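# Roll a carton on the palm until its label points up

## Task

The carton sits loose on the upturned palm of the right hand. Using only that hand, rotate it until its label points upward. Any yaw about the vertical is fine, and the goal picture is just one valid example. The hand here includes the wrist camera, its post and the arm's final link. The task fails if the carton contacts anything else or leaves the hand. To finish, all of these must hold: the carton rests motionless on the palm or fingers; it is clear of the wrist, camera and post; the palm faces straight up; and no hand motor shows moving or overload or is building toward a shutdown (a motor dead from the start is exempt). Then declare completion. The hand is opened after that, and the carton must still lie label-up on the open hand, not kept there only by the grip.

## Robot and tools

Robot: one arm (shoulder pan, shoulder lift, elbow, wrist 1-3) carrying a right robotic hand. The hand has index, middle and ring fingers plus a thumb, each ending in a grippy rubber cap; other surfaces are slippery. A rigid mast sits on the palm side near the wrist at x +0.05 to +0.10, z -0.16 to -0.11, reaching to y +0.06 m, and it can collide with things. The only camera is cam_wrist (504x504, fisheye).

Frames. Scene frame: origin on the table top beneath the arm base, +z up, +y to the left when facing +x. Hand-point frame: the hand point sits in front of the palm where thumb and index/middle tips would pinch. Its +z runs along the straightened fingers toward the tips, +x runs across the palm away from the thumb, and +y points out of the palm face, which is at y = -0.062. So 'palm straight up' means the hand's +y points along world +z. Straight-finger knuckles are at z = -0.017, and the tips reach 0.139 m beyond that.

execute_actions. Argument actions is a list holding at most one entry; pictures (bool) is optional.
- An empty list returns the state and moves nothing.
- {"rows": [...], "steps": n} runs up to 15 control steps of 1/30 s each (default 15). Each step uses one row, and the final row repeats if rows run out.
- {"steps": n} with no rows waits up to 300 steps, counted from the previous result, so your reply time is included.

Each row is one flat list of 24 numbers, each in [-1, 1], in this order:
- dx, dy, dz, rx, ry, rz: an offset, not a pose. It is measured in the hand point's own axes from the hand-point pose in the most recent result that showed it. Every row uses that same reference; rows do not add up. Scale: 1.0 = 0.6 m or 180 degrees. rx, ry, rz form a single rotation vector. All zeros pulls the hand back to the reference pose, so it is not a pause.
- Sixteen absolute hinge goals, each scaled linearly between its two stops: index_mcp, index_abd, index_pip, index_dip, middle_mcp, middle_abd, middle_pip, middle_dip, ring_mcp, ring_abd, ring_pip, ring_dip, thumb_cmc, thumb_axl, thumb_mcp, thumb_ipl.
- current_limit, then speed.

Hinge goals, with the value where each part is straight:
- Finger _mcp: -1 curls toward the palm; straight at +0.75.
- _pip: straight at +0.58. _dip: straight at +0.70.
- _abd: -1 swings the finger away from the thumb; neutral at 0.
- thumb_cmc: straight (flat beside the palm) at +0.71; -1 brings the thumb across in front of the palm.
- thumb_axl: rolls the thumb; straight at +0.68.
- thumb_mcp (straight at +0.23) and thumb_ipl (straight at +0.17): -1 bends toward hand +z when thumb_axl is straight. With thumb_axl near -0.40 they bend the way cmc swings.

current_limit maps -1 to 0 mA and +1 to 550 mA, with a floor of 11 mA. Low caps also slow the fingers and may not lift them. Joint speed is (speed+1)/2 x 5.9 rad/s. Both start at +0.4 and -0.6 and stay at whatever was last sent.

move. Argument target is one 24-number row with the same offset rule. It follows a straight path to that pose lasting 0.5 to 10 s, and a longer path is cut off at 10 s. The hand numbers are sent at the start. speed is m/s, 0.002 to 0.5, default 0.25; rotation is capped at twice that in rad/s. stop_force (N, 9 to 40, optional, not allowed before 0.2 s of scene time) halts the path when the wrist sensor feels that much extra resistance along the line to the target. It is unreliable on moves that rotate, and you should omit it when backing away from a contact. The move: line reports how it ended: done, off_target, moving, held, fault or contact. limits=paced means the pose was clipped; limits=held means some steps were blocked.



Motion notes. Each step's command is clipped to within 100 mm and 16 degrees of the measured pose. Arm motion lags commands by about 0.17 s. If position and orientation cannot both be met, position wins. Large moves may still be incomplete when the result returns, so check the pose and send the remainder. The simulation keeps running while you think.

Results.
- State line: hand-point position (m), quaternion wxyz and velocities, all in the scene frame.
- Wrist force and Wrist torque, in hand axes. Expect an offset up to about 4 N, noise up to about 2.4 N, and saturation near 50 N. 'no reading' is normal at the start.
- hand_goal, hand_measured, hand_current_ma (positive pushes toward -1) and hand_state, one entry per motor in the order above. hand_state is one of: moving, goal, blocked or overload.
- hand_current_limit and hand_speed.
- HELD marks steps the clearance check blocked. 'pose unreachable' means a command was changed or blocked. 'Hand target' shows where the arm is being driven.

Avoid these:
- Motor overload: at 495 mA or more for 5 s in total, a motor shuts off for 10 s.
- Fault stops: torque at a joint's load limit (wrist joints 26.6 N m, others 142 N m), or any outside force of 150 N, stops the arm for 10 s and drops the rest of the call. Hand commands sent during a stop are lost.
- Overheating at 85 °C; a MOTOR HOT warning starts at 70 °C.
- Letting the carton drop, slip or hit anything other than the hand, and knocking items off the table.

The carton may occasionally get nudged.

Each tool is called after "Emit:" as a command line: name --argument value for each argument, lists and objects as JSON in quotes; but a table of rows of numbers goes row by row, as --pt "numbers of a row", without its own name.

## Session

Emit:
show_instructions

Emit:
execute_actions --actions '[]'

Reference images for this scene: goal picture from the wrist camera place.

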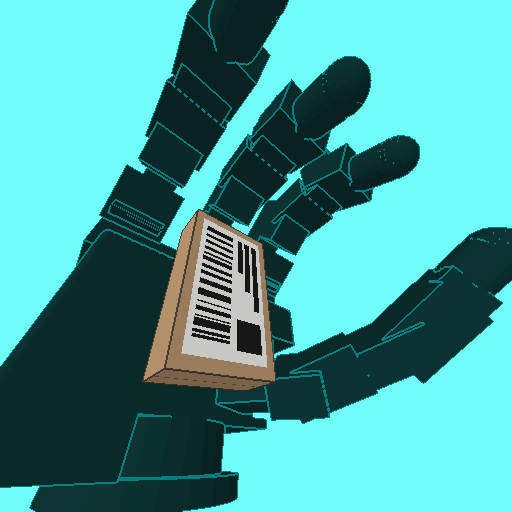

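Scene clock: 0.00 s of 4800.00 s.
end_effector_position=(+0.6115, +0.0823, +0.4912) hand_goal=(+0.046, +0.000, -0.008, +0.280, +0.046, +0.000, -0.008, +0.280, +0.046, +0.000, -0.008, +0.280, -0.104, +0.266, +0.032, -0.018) hand_measured=(+0.060, +0.000, -0.006, +0.282, +0.060, +0.000, -0.006, +0.282, +0.064, +0.000, -0.006, +0.282, -0.092, +0.270, +0.034, -0.016) hand_current_ma=(+79, +0, +12, +12, +78, +0, +12, +14, +91, +0, +13, +12, +63, +27, +11, +11) hand_state=(goal, goal, goal, goal, goal, goal, goal, goal, goal, goal, goal, goal, goal, goal, goal, goal) hand_current_limit=0.40 hand_speed=-0.60 end_effector_quat_wxyz=(+0.495, +0.451, +0.529, +0.522) end_effector_velocity=(-0.001, +0.000, -0.000) end_effector_angular_velocity=(+0.001, +0.000, +0.000)
Joint positions: [-0.162 -1.193  2.181 -4.164 -1.314 -0.044]
Joint velocities: [ 0.    -0.     0.002 -0.001  0.     0.001]
Wrist force (N, on the end effector, along its own x y z axes, offset not removed): no reading
Wrist torque (N m, same axes, about the end effector's origin, offset not removed): no reading
Hand target: +0.611, +0.082, +0.491; +0.495, +0.451, +0.529, +0.522
camera_calibration (this result's frames):
cam_wrist: T_world_to_cam=[[0.0514371, -0.715218, 0.697006, -0.283976], [-0.639288, -0.559774, -0.527222, 0.651017], [0.767245, -0.418469, -0.486023, -0.0731314], [0, 0, 0, 1]] pos_world=[0.486904, 0.130714, 0.50562]

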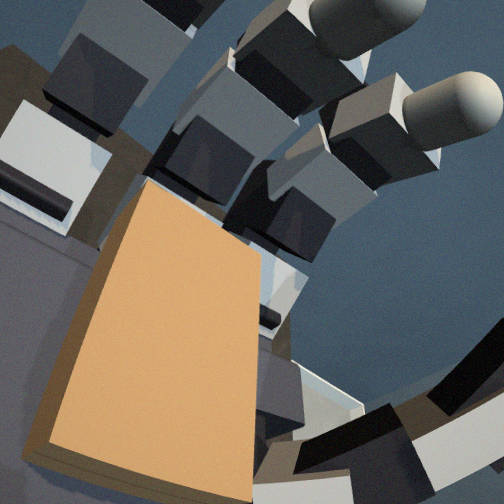

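Emit:
zoom_image --camera "cam_wrist" --region '[0, 150, 354, 504]'

Region (0, 150, 354, 504) of cam_wrist's 504x504 image, scaled by 1.424, with more detail than that image has.

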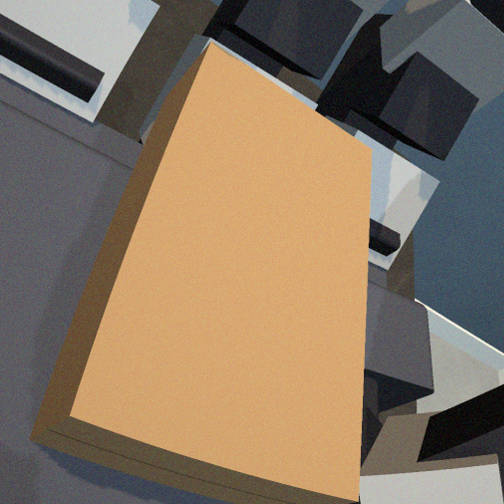

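Emit:
move --target '[0.013, -0.234, -0.019, 0.316, 0.016, 0.023, -0.40, 0, -0.36, 0.48, -0.40, 0, -0.36, 0.48, -0.40, 0, 0.05, 0.45, 0.3, 0.266, 0.032, -0.018, 0.4, -0.8]' --speed 0.11

Scene clock: 40.37 s of 4800.00 s.
end_effector_position=(+0.6051, +0.0818, +0.3503) hand_goal=(-0.400, +0.000, -0.360, +0.480, -0.400, +0.000, -0.360, +0.480, -0.400, +0.000, +0.050, +0.450, +0.300, +0.266, +0.032, -0.018) hand_measured=(-0.394, +0.000, -0.360, +0.478, -0.392, +0.000, -0.360, +0.476, -0.392, +0.000, +0.048, +0.448, +0.308, +0.270, +0.032, -0.016) hand_current_ma=(+32, +0, +1, -16, +39, +0, +1, -19, +46, +0, -6, -14, +36, +27, -3, +9) hand_state=(goal, goal, goal, goal, goal, goal, goal, goal, goal, goal, goal, goal, goal, goal, goal, goal) hand_current_limit=0.40 hand_speed=-0.80 end_effector_quat_wxyz=(+0.190, +0.637, +0.709, +0.235) end_effector_velocity=(+0.000, -0.000, -0.003) end_effector_angular_velocity=(+0.001, +0.013, +0.000)
Joint positions: [-0.154 -1.615  2.212 -2.757 -1.399 -0.198]
Joint velocities: [ 0.     0.002 -0.005  0.016 -0.001 -0.001]
Wrist force (N, on the end effector, along its own x y z axes, offset not removed): [1.6 1.2 2.9]
Wrist torque (N m, same axes, about the end effector's origin, offset not removed): [0.07 -0.16 0.19]
Hand target: +0.605, +0.082, +0.350; +0.190, +0.637, +0.709, +0.234
Off the commanded pose: 0.000 m, 0 deg.
move: done
camera_calibration (this result's frames):
cam_wrist: T_world_to_cam=[[0.62372, -0.695583, 0.356565, -0.414391], [-0.781474, -0.564537, 0.265698, 0.3811], [0.0164796, -0.444368, -0.895693, 0.463045], [0, 0, 0, 1]] pos_world=[0.548653, 0.132665, 0.461246]

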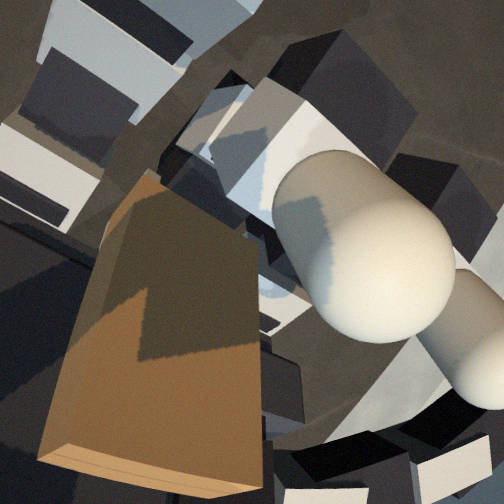

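Emit:
move --target '[0, -0.134, 0.018, 0.256, 0, 0, -0.40, 0, -0.62, 0.42, -0.40, 0, -0.62, 0.42, -0.40, 0, 0.05, 0.45, 0.3, 0.266, 0.032, -0.018, 0.4, -0.8]' --speed 0.09

Scene clock: 50.43 s of 4800.00 s.
end_effector_position=(+0.5460, +0.0765, +0.2953) hand_goal=(-0.400, +0.000, -0.620, +0.420, -0.400, +0.000, -0.620, +0.420, -0.400, +0.000, +0.050, +0.450, +0.300, +0.266, +0.032, -0.018) hand_measured=(-0.392, +0.000, -0.618, +0.422, -0.386, +0.000, -0.618, +0.422, -0.390, +0.000, +0.050, +0.448, +0.302, +0.270, +0.030, -0.018) hand_current_ma=(+40, +0, +10, +12, +72, +0, +11, +14, +57, +0, +2, -11, +6, +27, -16, +7) hand_state=(goal, goal, goal, goal, goal, goal, goal, goal, goal, goal, goal, goal, goal, goal, goal, goal) hand_current_limit=0.40 hand_speed=-0.80 end_effector_quat_wxyz=(-0.074, +0.660, +0.745, -0.062) end_effector_velocity=(-0.001, +0.000, -0.001) end_effector_angular_velocity=(-0.000, +0.010, +0.001)
Joint positions: [-0.104 -1.529  1.783 -1.63  -1.582 -0.212]
Joint velocities: [ 0.001  0.004 -0.005  0.011 -0.001 -0.   ]
Wrist force (N, on the end effector, along its own x y z axes, offset not removed): [1.6 0.7 4.7]
Wrist torque (N m, same axes, about the end effector's origin, offset not removed): [-0.09 -0.44 0.40]
Hand target: +0.546, +0.076, +0.295; -0.074, +0.660, +0.745, -0.062
Off the commanded pose: 0.000 m, 0 deg.
move: done
camera_calibration (this result's frames):
cam_wrist: T_world_to_cam=[[0.729849, -0.66773, -0.14648, -0.273148], [-0.323901, -0.526474, 0.786075, -0.059869], [-0.602004, -0.526271, -0.600525, 0.669121], [0, 0, 0, 1]] pos_world=[0.582779, 0.13823, 0.408874]

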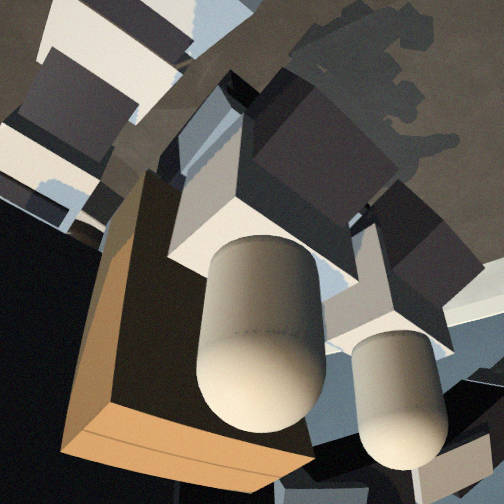

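Emit:
move --target '[0, 0.042, -0.034, -0.09, 0, 0, -0.40, 0, 0.15, 0.5, -0.40, 0, 0.15, 0.5, -0.40, 0, 0.15, 0.5, 0.3, 0.266, 0.032, -0.018, 0.4, -0.92]' --speed 0.035

Scene clock: 59.87 s of 4800.00 s.
end_effector_position=(+0.5743, +0.0794, +0.3105) hand_goal=(-0.400, +0.000, +0.150, +0.500, -0.400, +0.000, +0.150, +0.500, -0.400, +0.000, +0.150, +0.500, +0.300, +0.266, +0.032, -0.018) hand_measured=(-0.390, +0.000, +0.150, +0.498, -0.382, +0.000, +0.154, +0.498, -0.390, +0.000, +0.150, +0.498, +0.302, +0.270, +0.030, -0.018) hand_current_ma=(+51, +0, +1, -12, +102, +0, +18, -7, +58, +0, +2, -11, +5, +27, -16, +7) hand_state=(goal, goal, goal, goal, goal, goal, goal, goal, goal, goal, goal, goal, goal, goal, goal, goal) hand_current_limit=0.40 hand_speed=-0.92 end_effector_quat_wxyz=(+0.019, +0.664, +0.746, +0.044) end_effector_velocity=(+0.001, +0.000, +0.000) end_effector_angular_velocity=(+0.001, -0.011, +0.001)
Joint positions: [-0.12  -1.6    1.941 -1.992 -1.522 -0.223]
Joint velocities: [-0.    -0.002  0.007 -0.016  0.002 -0.001]
Wrist force (N, on the end effector, along its own x y z axes, offset not removed): [1.7 -0.3 3.1]
Wrist torque (N m, same axes, about the end effector's origin, offset not removed): [-0.10 -0.37 0.25]
Hand target: +0.574, +0.079, +0.311; +0.020, +0.664, +0.746, +0.044
Off the commanded pose: 0.000 m, 0 deg.
move: done
camera_calibration (this result's frames):
cam_wrist: T_world_to_cam=[[0.739352, -0.672242, 0.0380763, -0.352052], [-0.530363, -0.546605, 0.648026, 0.101882], [-0.414818, -0.499313, -0.760666, 0.636908], [0, 0, 0, 1]] pos_world=[0.578525, 0.137042, 0.431857]

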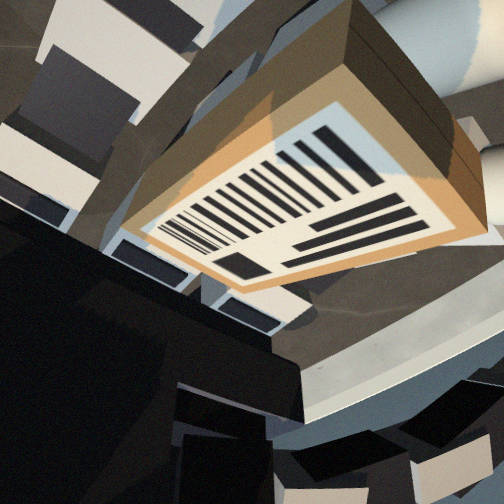

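Emit:
move --target '[0, 0.116, -0.157, -0.305, 0, 0, 0.27, 0, 0.40, 0.5, 0.27, 0, 0.40, 0.5, 0.27, 0, 0.40, 0.5, 0.3, 0.266, 0.032, -0.018, 0.4, -0.946]' --speed 0.09

Scene clock: 70.30 s of 4800.00 s.
end_effector_position=(+0.6347, +0.0835, +0.4106) hand_goal=(+0.270, +0.000, +0.400, +0.500, +0.270, +0.000, +0.400, +0.500, +0.270, +0.000, +0.400, +0.500, +0.300, +0.266, +0.032, -0.018) hand_measured=(+0.280, +0.000, +0.400, +0.498, +0.290, +0.000, +0.404, +0.498, +0.282, +0.000, +0.400, +0.498, +0.306, +0.270, +0.030, -0.018) hand_current_ma=(+52, +0, +2, -11, +104, +0, +21, -7, +60, +0, +2, -11, +31, +27, -16, +7) hand_state=(goal, goal, goal, goal, goal, goal, goal, goal, goal, goal, goal, goal, goal, goal, goal, goal) hand_current_limit=0.40 hand_speed=-0.95 end_effector_quat_wxyz=(+0.323, +0.581, +0.642, +0.382) end_effector_velocity=(+0.001, -0.000, +0.003) end_effector_angular_velocity=(-0.001, -0.013, -0.001)
Joint positions: [-0.158 -1.437  2.25  -3.413 -1.329 -0.108]
Joint velocities: [-0.     0.006 -0.002 -0.016  0.     0.001]
Wrist force (N, on the end effector, along its own x y z axes, offset not removed): [2.2 1.8 -0.7]
Wrist torque (N m, same axes, about the end effector's origin, offset not removed): [0.42 -0.47 0.10]
Hand target: +0.635, +0.084, +0.411; +0.323, +0.581, +0.641, +0.383
Off the commanded pose: 0.000 m, 0 deg.
move: done
camera_calibration (this result's frames):
cam_wrist: T_world_to_cam=[[0.415448, -0.725972, 0.548058, -0.397051], [-0.821916, -0.557727, -0.115738, 0.570882], [0.389689, -0.402375, -0.828394, 0.249251], [0, 0, 0, 1]] pos_world=[0.537041, 0.13044, 0.490158]

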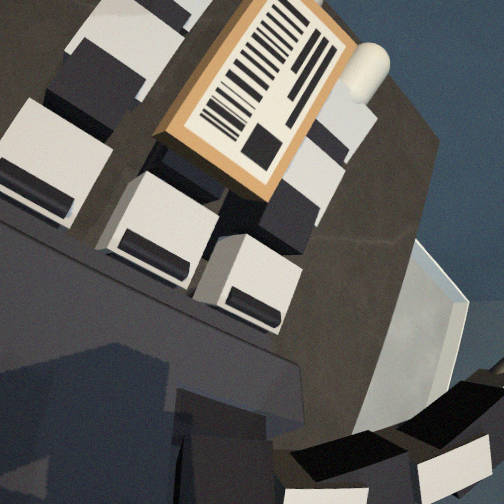

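Emit:
move --target '[0, 0.065, -0.066, -0.1666, 0, -0.0097, 0.50, 0, 0.40, 0.5, 0.50, 0, 0.40, 0.5, 0.50, 0, 0.40, 0.5, 0.3, 0.266, 0.032, -0.018, 0.4, -0.97]' --speed 0.08

Scene clock: 80.50 s of 4800.00 s.
end_effector_position=(+0.6200, +0.0802, +0.4640) hand_goal=(+0.500, +0.000, +0.400, +0.500, +0.500, +0.000, +0.400, +0.500, +0.500, +0.000, +0.400, +0.500, +0.300, +0.266, +0.032, -0.018) hand_measured=(+0.510, +0.000, +0.400, +0.498, +0.518, +0.000, +0.404, +0.498, +0.510, +0.000, +0.400, +0.498, +0.308, +0.270, +0.032, -0.018) hand_current_ma=(+50, +0, +2, -11, +94, +0, +21, -7, +57, +0, +2, -11, +38, +27, -4, +7) hand_state=(goal, goal, goal, goal, goal, goal, goal, goal, goal, goal, goal, goal, goal, goal, goal, goal) hand_current_limit=0.40 hand_speed=-0.97 end_effector_quat_wxyz=(+0.468, +0.468, +0.530, +0.530) end_effector_velocity=(-0.000, +0.000, +0.001) end_effector_angular_velocity=(+0.002, -0.010, +0.001)
Joint positions: [-0.166 -1.146  2.186 -4.18  -1.293  0.002]
Joint velocities: [ 0.001  0.007 -0.005 -0.012 -0.001  0.003]
Wrist force (N, on the end effector, along its own x y z axes, offset not removed): [1.7 0.7 2.5]
Wrist torque (N m, same axes, about the end effector's origin, offset not removed): [-0.02 -0.44 0.18]
Hand target: +0.620, +0.080, +0.464; +0.468, +0.468, +0.529, +0.531
Off the commanded pose: 0.000 m, 0 deg.
move: done
camera_calibration (this result's frames):
cam_wrist: T_world_to_cam=[[0.0928398, -0.747771, 0.657434, -0.271645], [-0.649995, -0.545695, -0.528889, 0.647311], [0.754246, -0.378227, -0.53671, -0.0654154], [0, 0, 0, 1]] pos_world=[0.495308, 0.125364, 0.485835]

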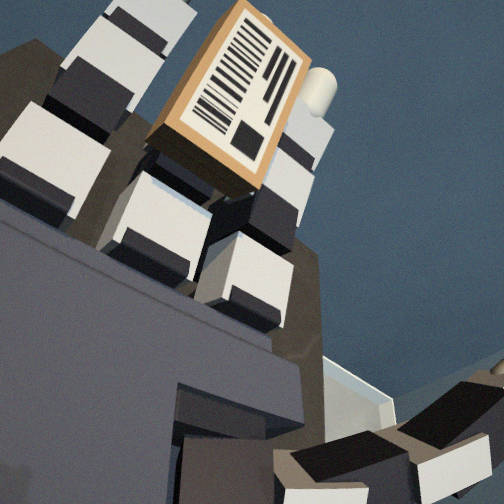

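Emit:
zoom_image --camera "cam_wrist" --region '[90, 0, 350, 260]'

Region (90, 0, 350, 260) of cam_wrist's 504x504 image, scaled by 1.938, with more detail than that image has.

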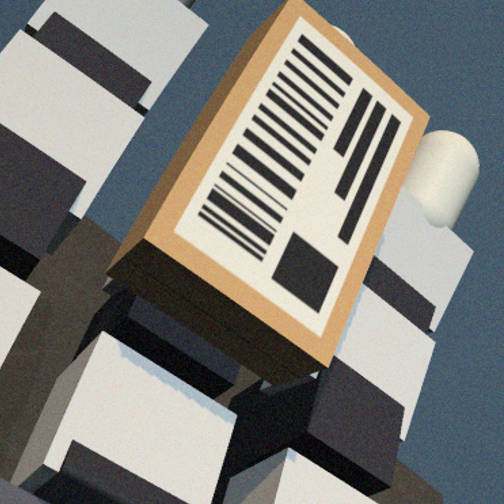

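Emit:
move --target '[0, 0, 0, 0, 0, 0, 0.38, 0, 0.56, 0.8, 0.38, 0, 0.56, 0.8, 0.38, 0, 0.56, 0.8, 0.3, 0.266, 0.032, -0.018, 0.4, -0.92]' --speed 0.05

Scene clock: 103.90 s of 4800.00 s.
end_effector_position=(+0.6200, +0.0802, +0.4640) hand_goal=(+0.380, +0.000, +0.560, +0.800, +0.380, +0.000, +0.560, +0.800, +0.380, +0.000, +0.560, +0.800, +0.300, +0.266, +0.032, -0.018) hand_measured=(+0.406, +0.000, +0.560, +0.798, +0.414, +0.000, +0.560, +0.798, +0.410, +0.000, +0.560, +0.798, +0.308, +0.270, +0.032, -0.018) hand_current_ma=(+141, +0, +2, -11, +179, +0, +2, -13, +163, +0, +2, -11, +39, +27, -2, +7) hand_state=(blocked, goal, goal, goal, blocked, goal, goal, goal, blocked, goal, goal, goal, goal, goal, goal, goal) hand_current_limit=0.40 hand_speed=-0.92 end_effector_quat_wxyz=(+0.468, +0.468, +0.530, +0.530) end_effector_velocity=(+0.001, -0.000, -0.001) end_effector_angular_velocity=(-0.000, +0.001, -0.000)
Joint positions: [-0.166 -1.146  2.186 -4.18  -1.293  0.002]
Joint velocities: [-0.     0.002 -0.001 -0.    -0.    -0.   ]
Wrist force (N, on the end effector, along its own x y z axes, offset not removed): [-0.6 1.1 4.0]
Wrist torque (N m, same axes, about the end effector's origin, offset not removed): [0.00 -0.08 -0.12]
Hand target: +0.620, +0.080, +0.464; +0.468, +0.468, +0.530, +0.530
Off the commanded pose: 0.000 m, 0 deg.
move: done
camera_calibration (this result's frames):
cam_wrist: T_world_to_cam=[[0.0928413, -0.747771, 0.657433, -0.271645], [-0.649995, -0.545696, -0.528889, 0.647311], [0.754246, -0.378225, -0.53671, -0.0654151], [0, 0, 0, 1]] pos_world=[0.495307, 0.125365, 0.485835]

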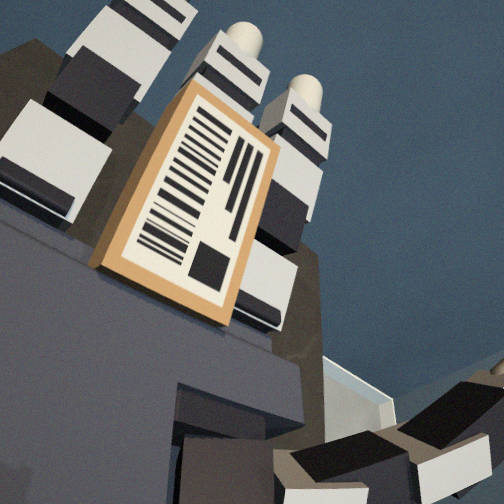

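Emit:
move --target '[0, 0, 0, 0, 0, 0, 0.72, 0, 0.55, 0.68, 0.72, 0, 0.55, 0.68, 0.72, 0, 0.55, 0.68, 0.3, 0.266, 0.032, -0.018, 0.4, -0.88]' --speed 0.05

Scene clock: 107.37 s of 4800.00 s.
end_effector_position=(+0.6200, +0.0802, +0.4640) hand_goal=(+0.720, +0.000, +0.550, +0.680, +0.720, +0.000, +0.550, +0.680, +0.720, +0.000, +0.550, +0.680, +0.300, +0.266, +0.032, -0.018) hand_measured=(+0.730, +0.000, +0.558, +0.684, +0.732, +0.000, +0.558, +0.684, +0.732, +0.000, +0.558, +0.684, +0.308, +0.270, +0.032, -0.018) hand_current_ma=(+53, +0, +42, +20, +60, +0, +42, +24, +61, +0, +42, +20, +39, +27, -2, +7) hand_state=(goal, goal, goal, goal, goal, goal, goal, goal, goal, goal, goal, goal, goal, goal, goal, goal) hand_current_limit=0.40 hand_speed=-0.88 end_effector_quat_wxyz=(+0.468, +0.468, +0.530, +0.530) end_effector_velocity=(+0.000, -0.000, +0.000) end_effector_angular_velocity=(-0.001, +0.001, -0.001)
Joint positions: [-0.166 -1.146  2.186 -4.18  -1.293  0.002]
Joint velocities: [-0.    -0.    -0.001  0.002 -0.    -0.001]
Wrist force (N, on the end effector, along its own x y z axes, offset not removed): [2.4 -3.9 3.9]
Wrist torque (N m, same axes, about the end effector's origin, offset not removed): [-0.84 -0.39 0.21]
Hand target: +0.620, +0.080, +0.464; +0.468, +0.468, +0.530, +0.530
Off the commanded pose: 0.000 m, 0 deg.
move: done
camera_calibration (this result's frames):
cam_wrist: T_world_to_cam=[[0.0928405, -0.747771, 0.657433, -0.271645], [-0.649996, -0.545695, -0.528888, 0.647311], [0.754245, -0.378227, -0.536711, -0.0654148], [0, 0, 0, 1]] pos_world=[0.495308, 0.125364, 0.485835]

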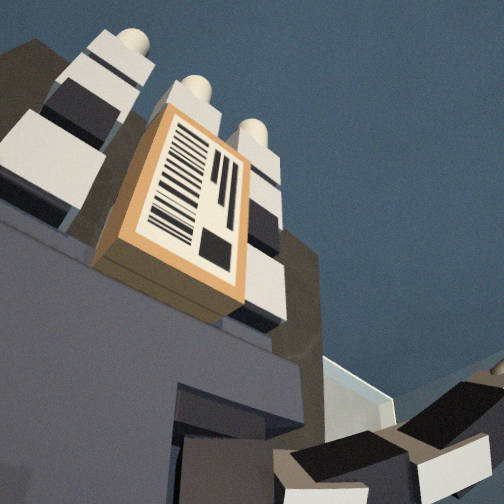

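Emit:
finished_scene --scene 2

The scene is finished: the task was done.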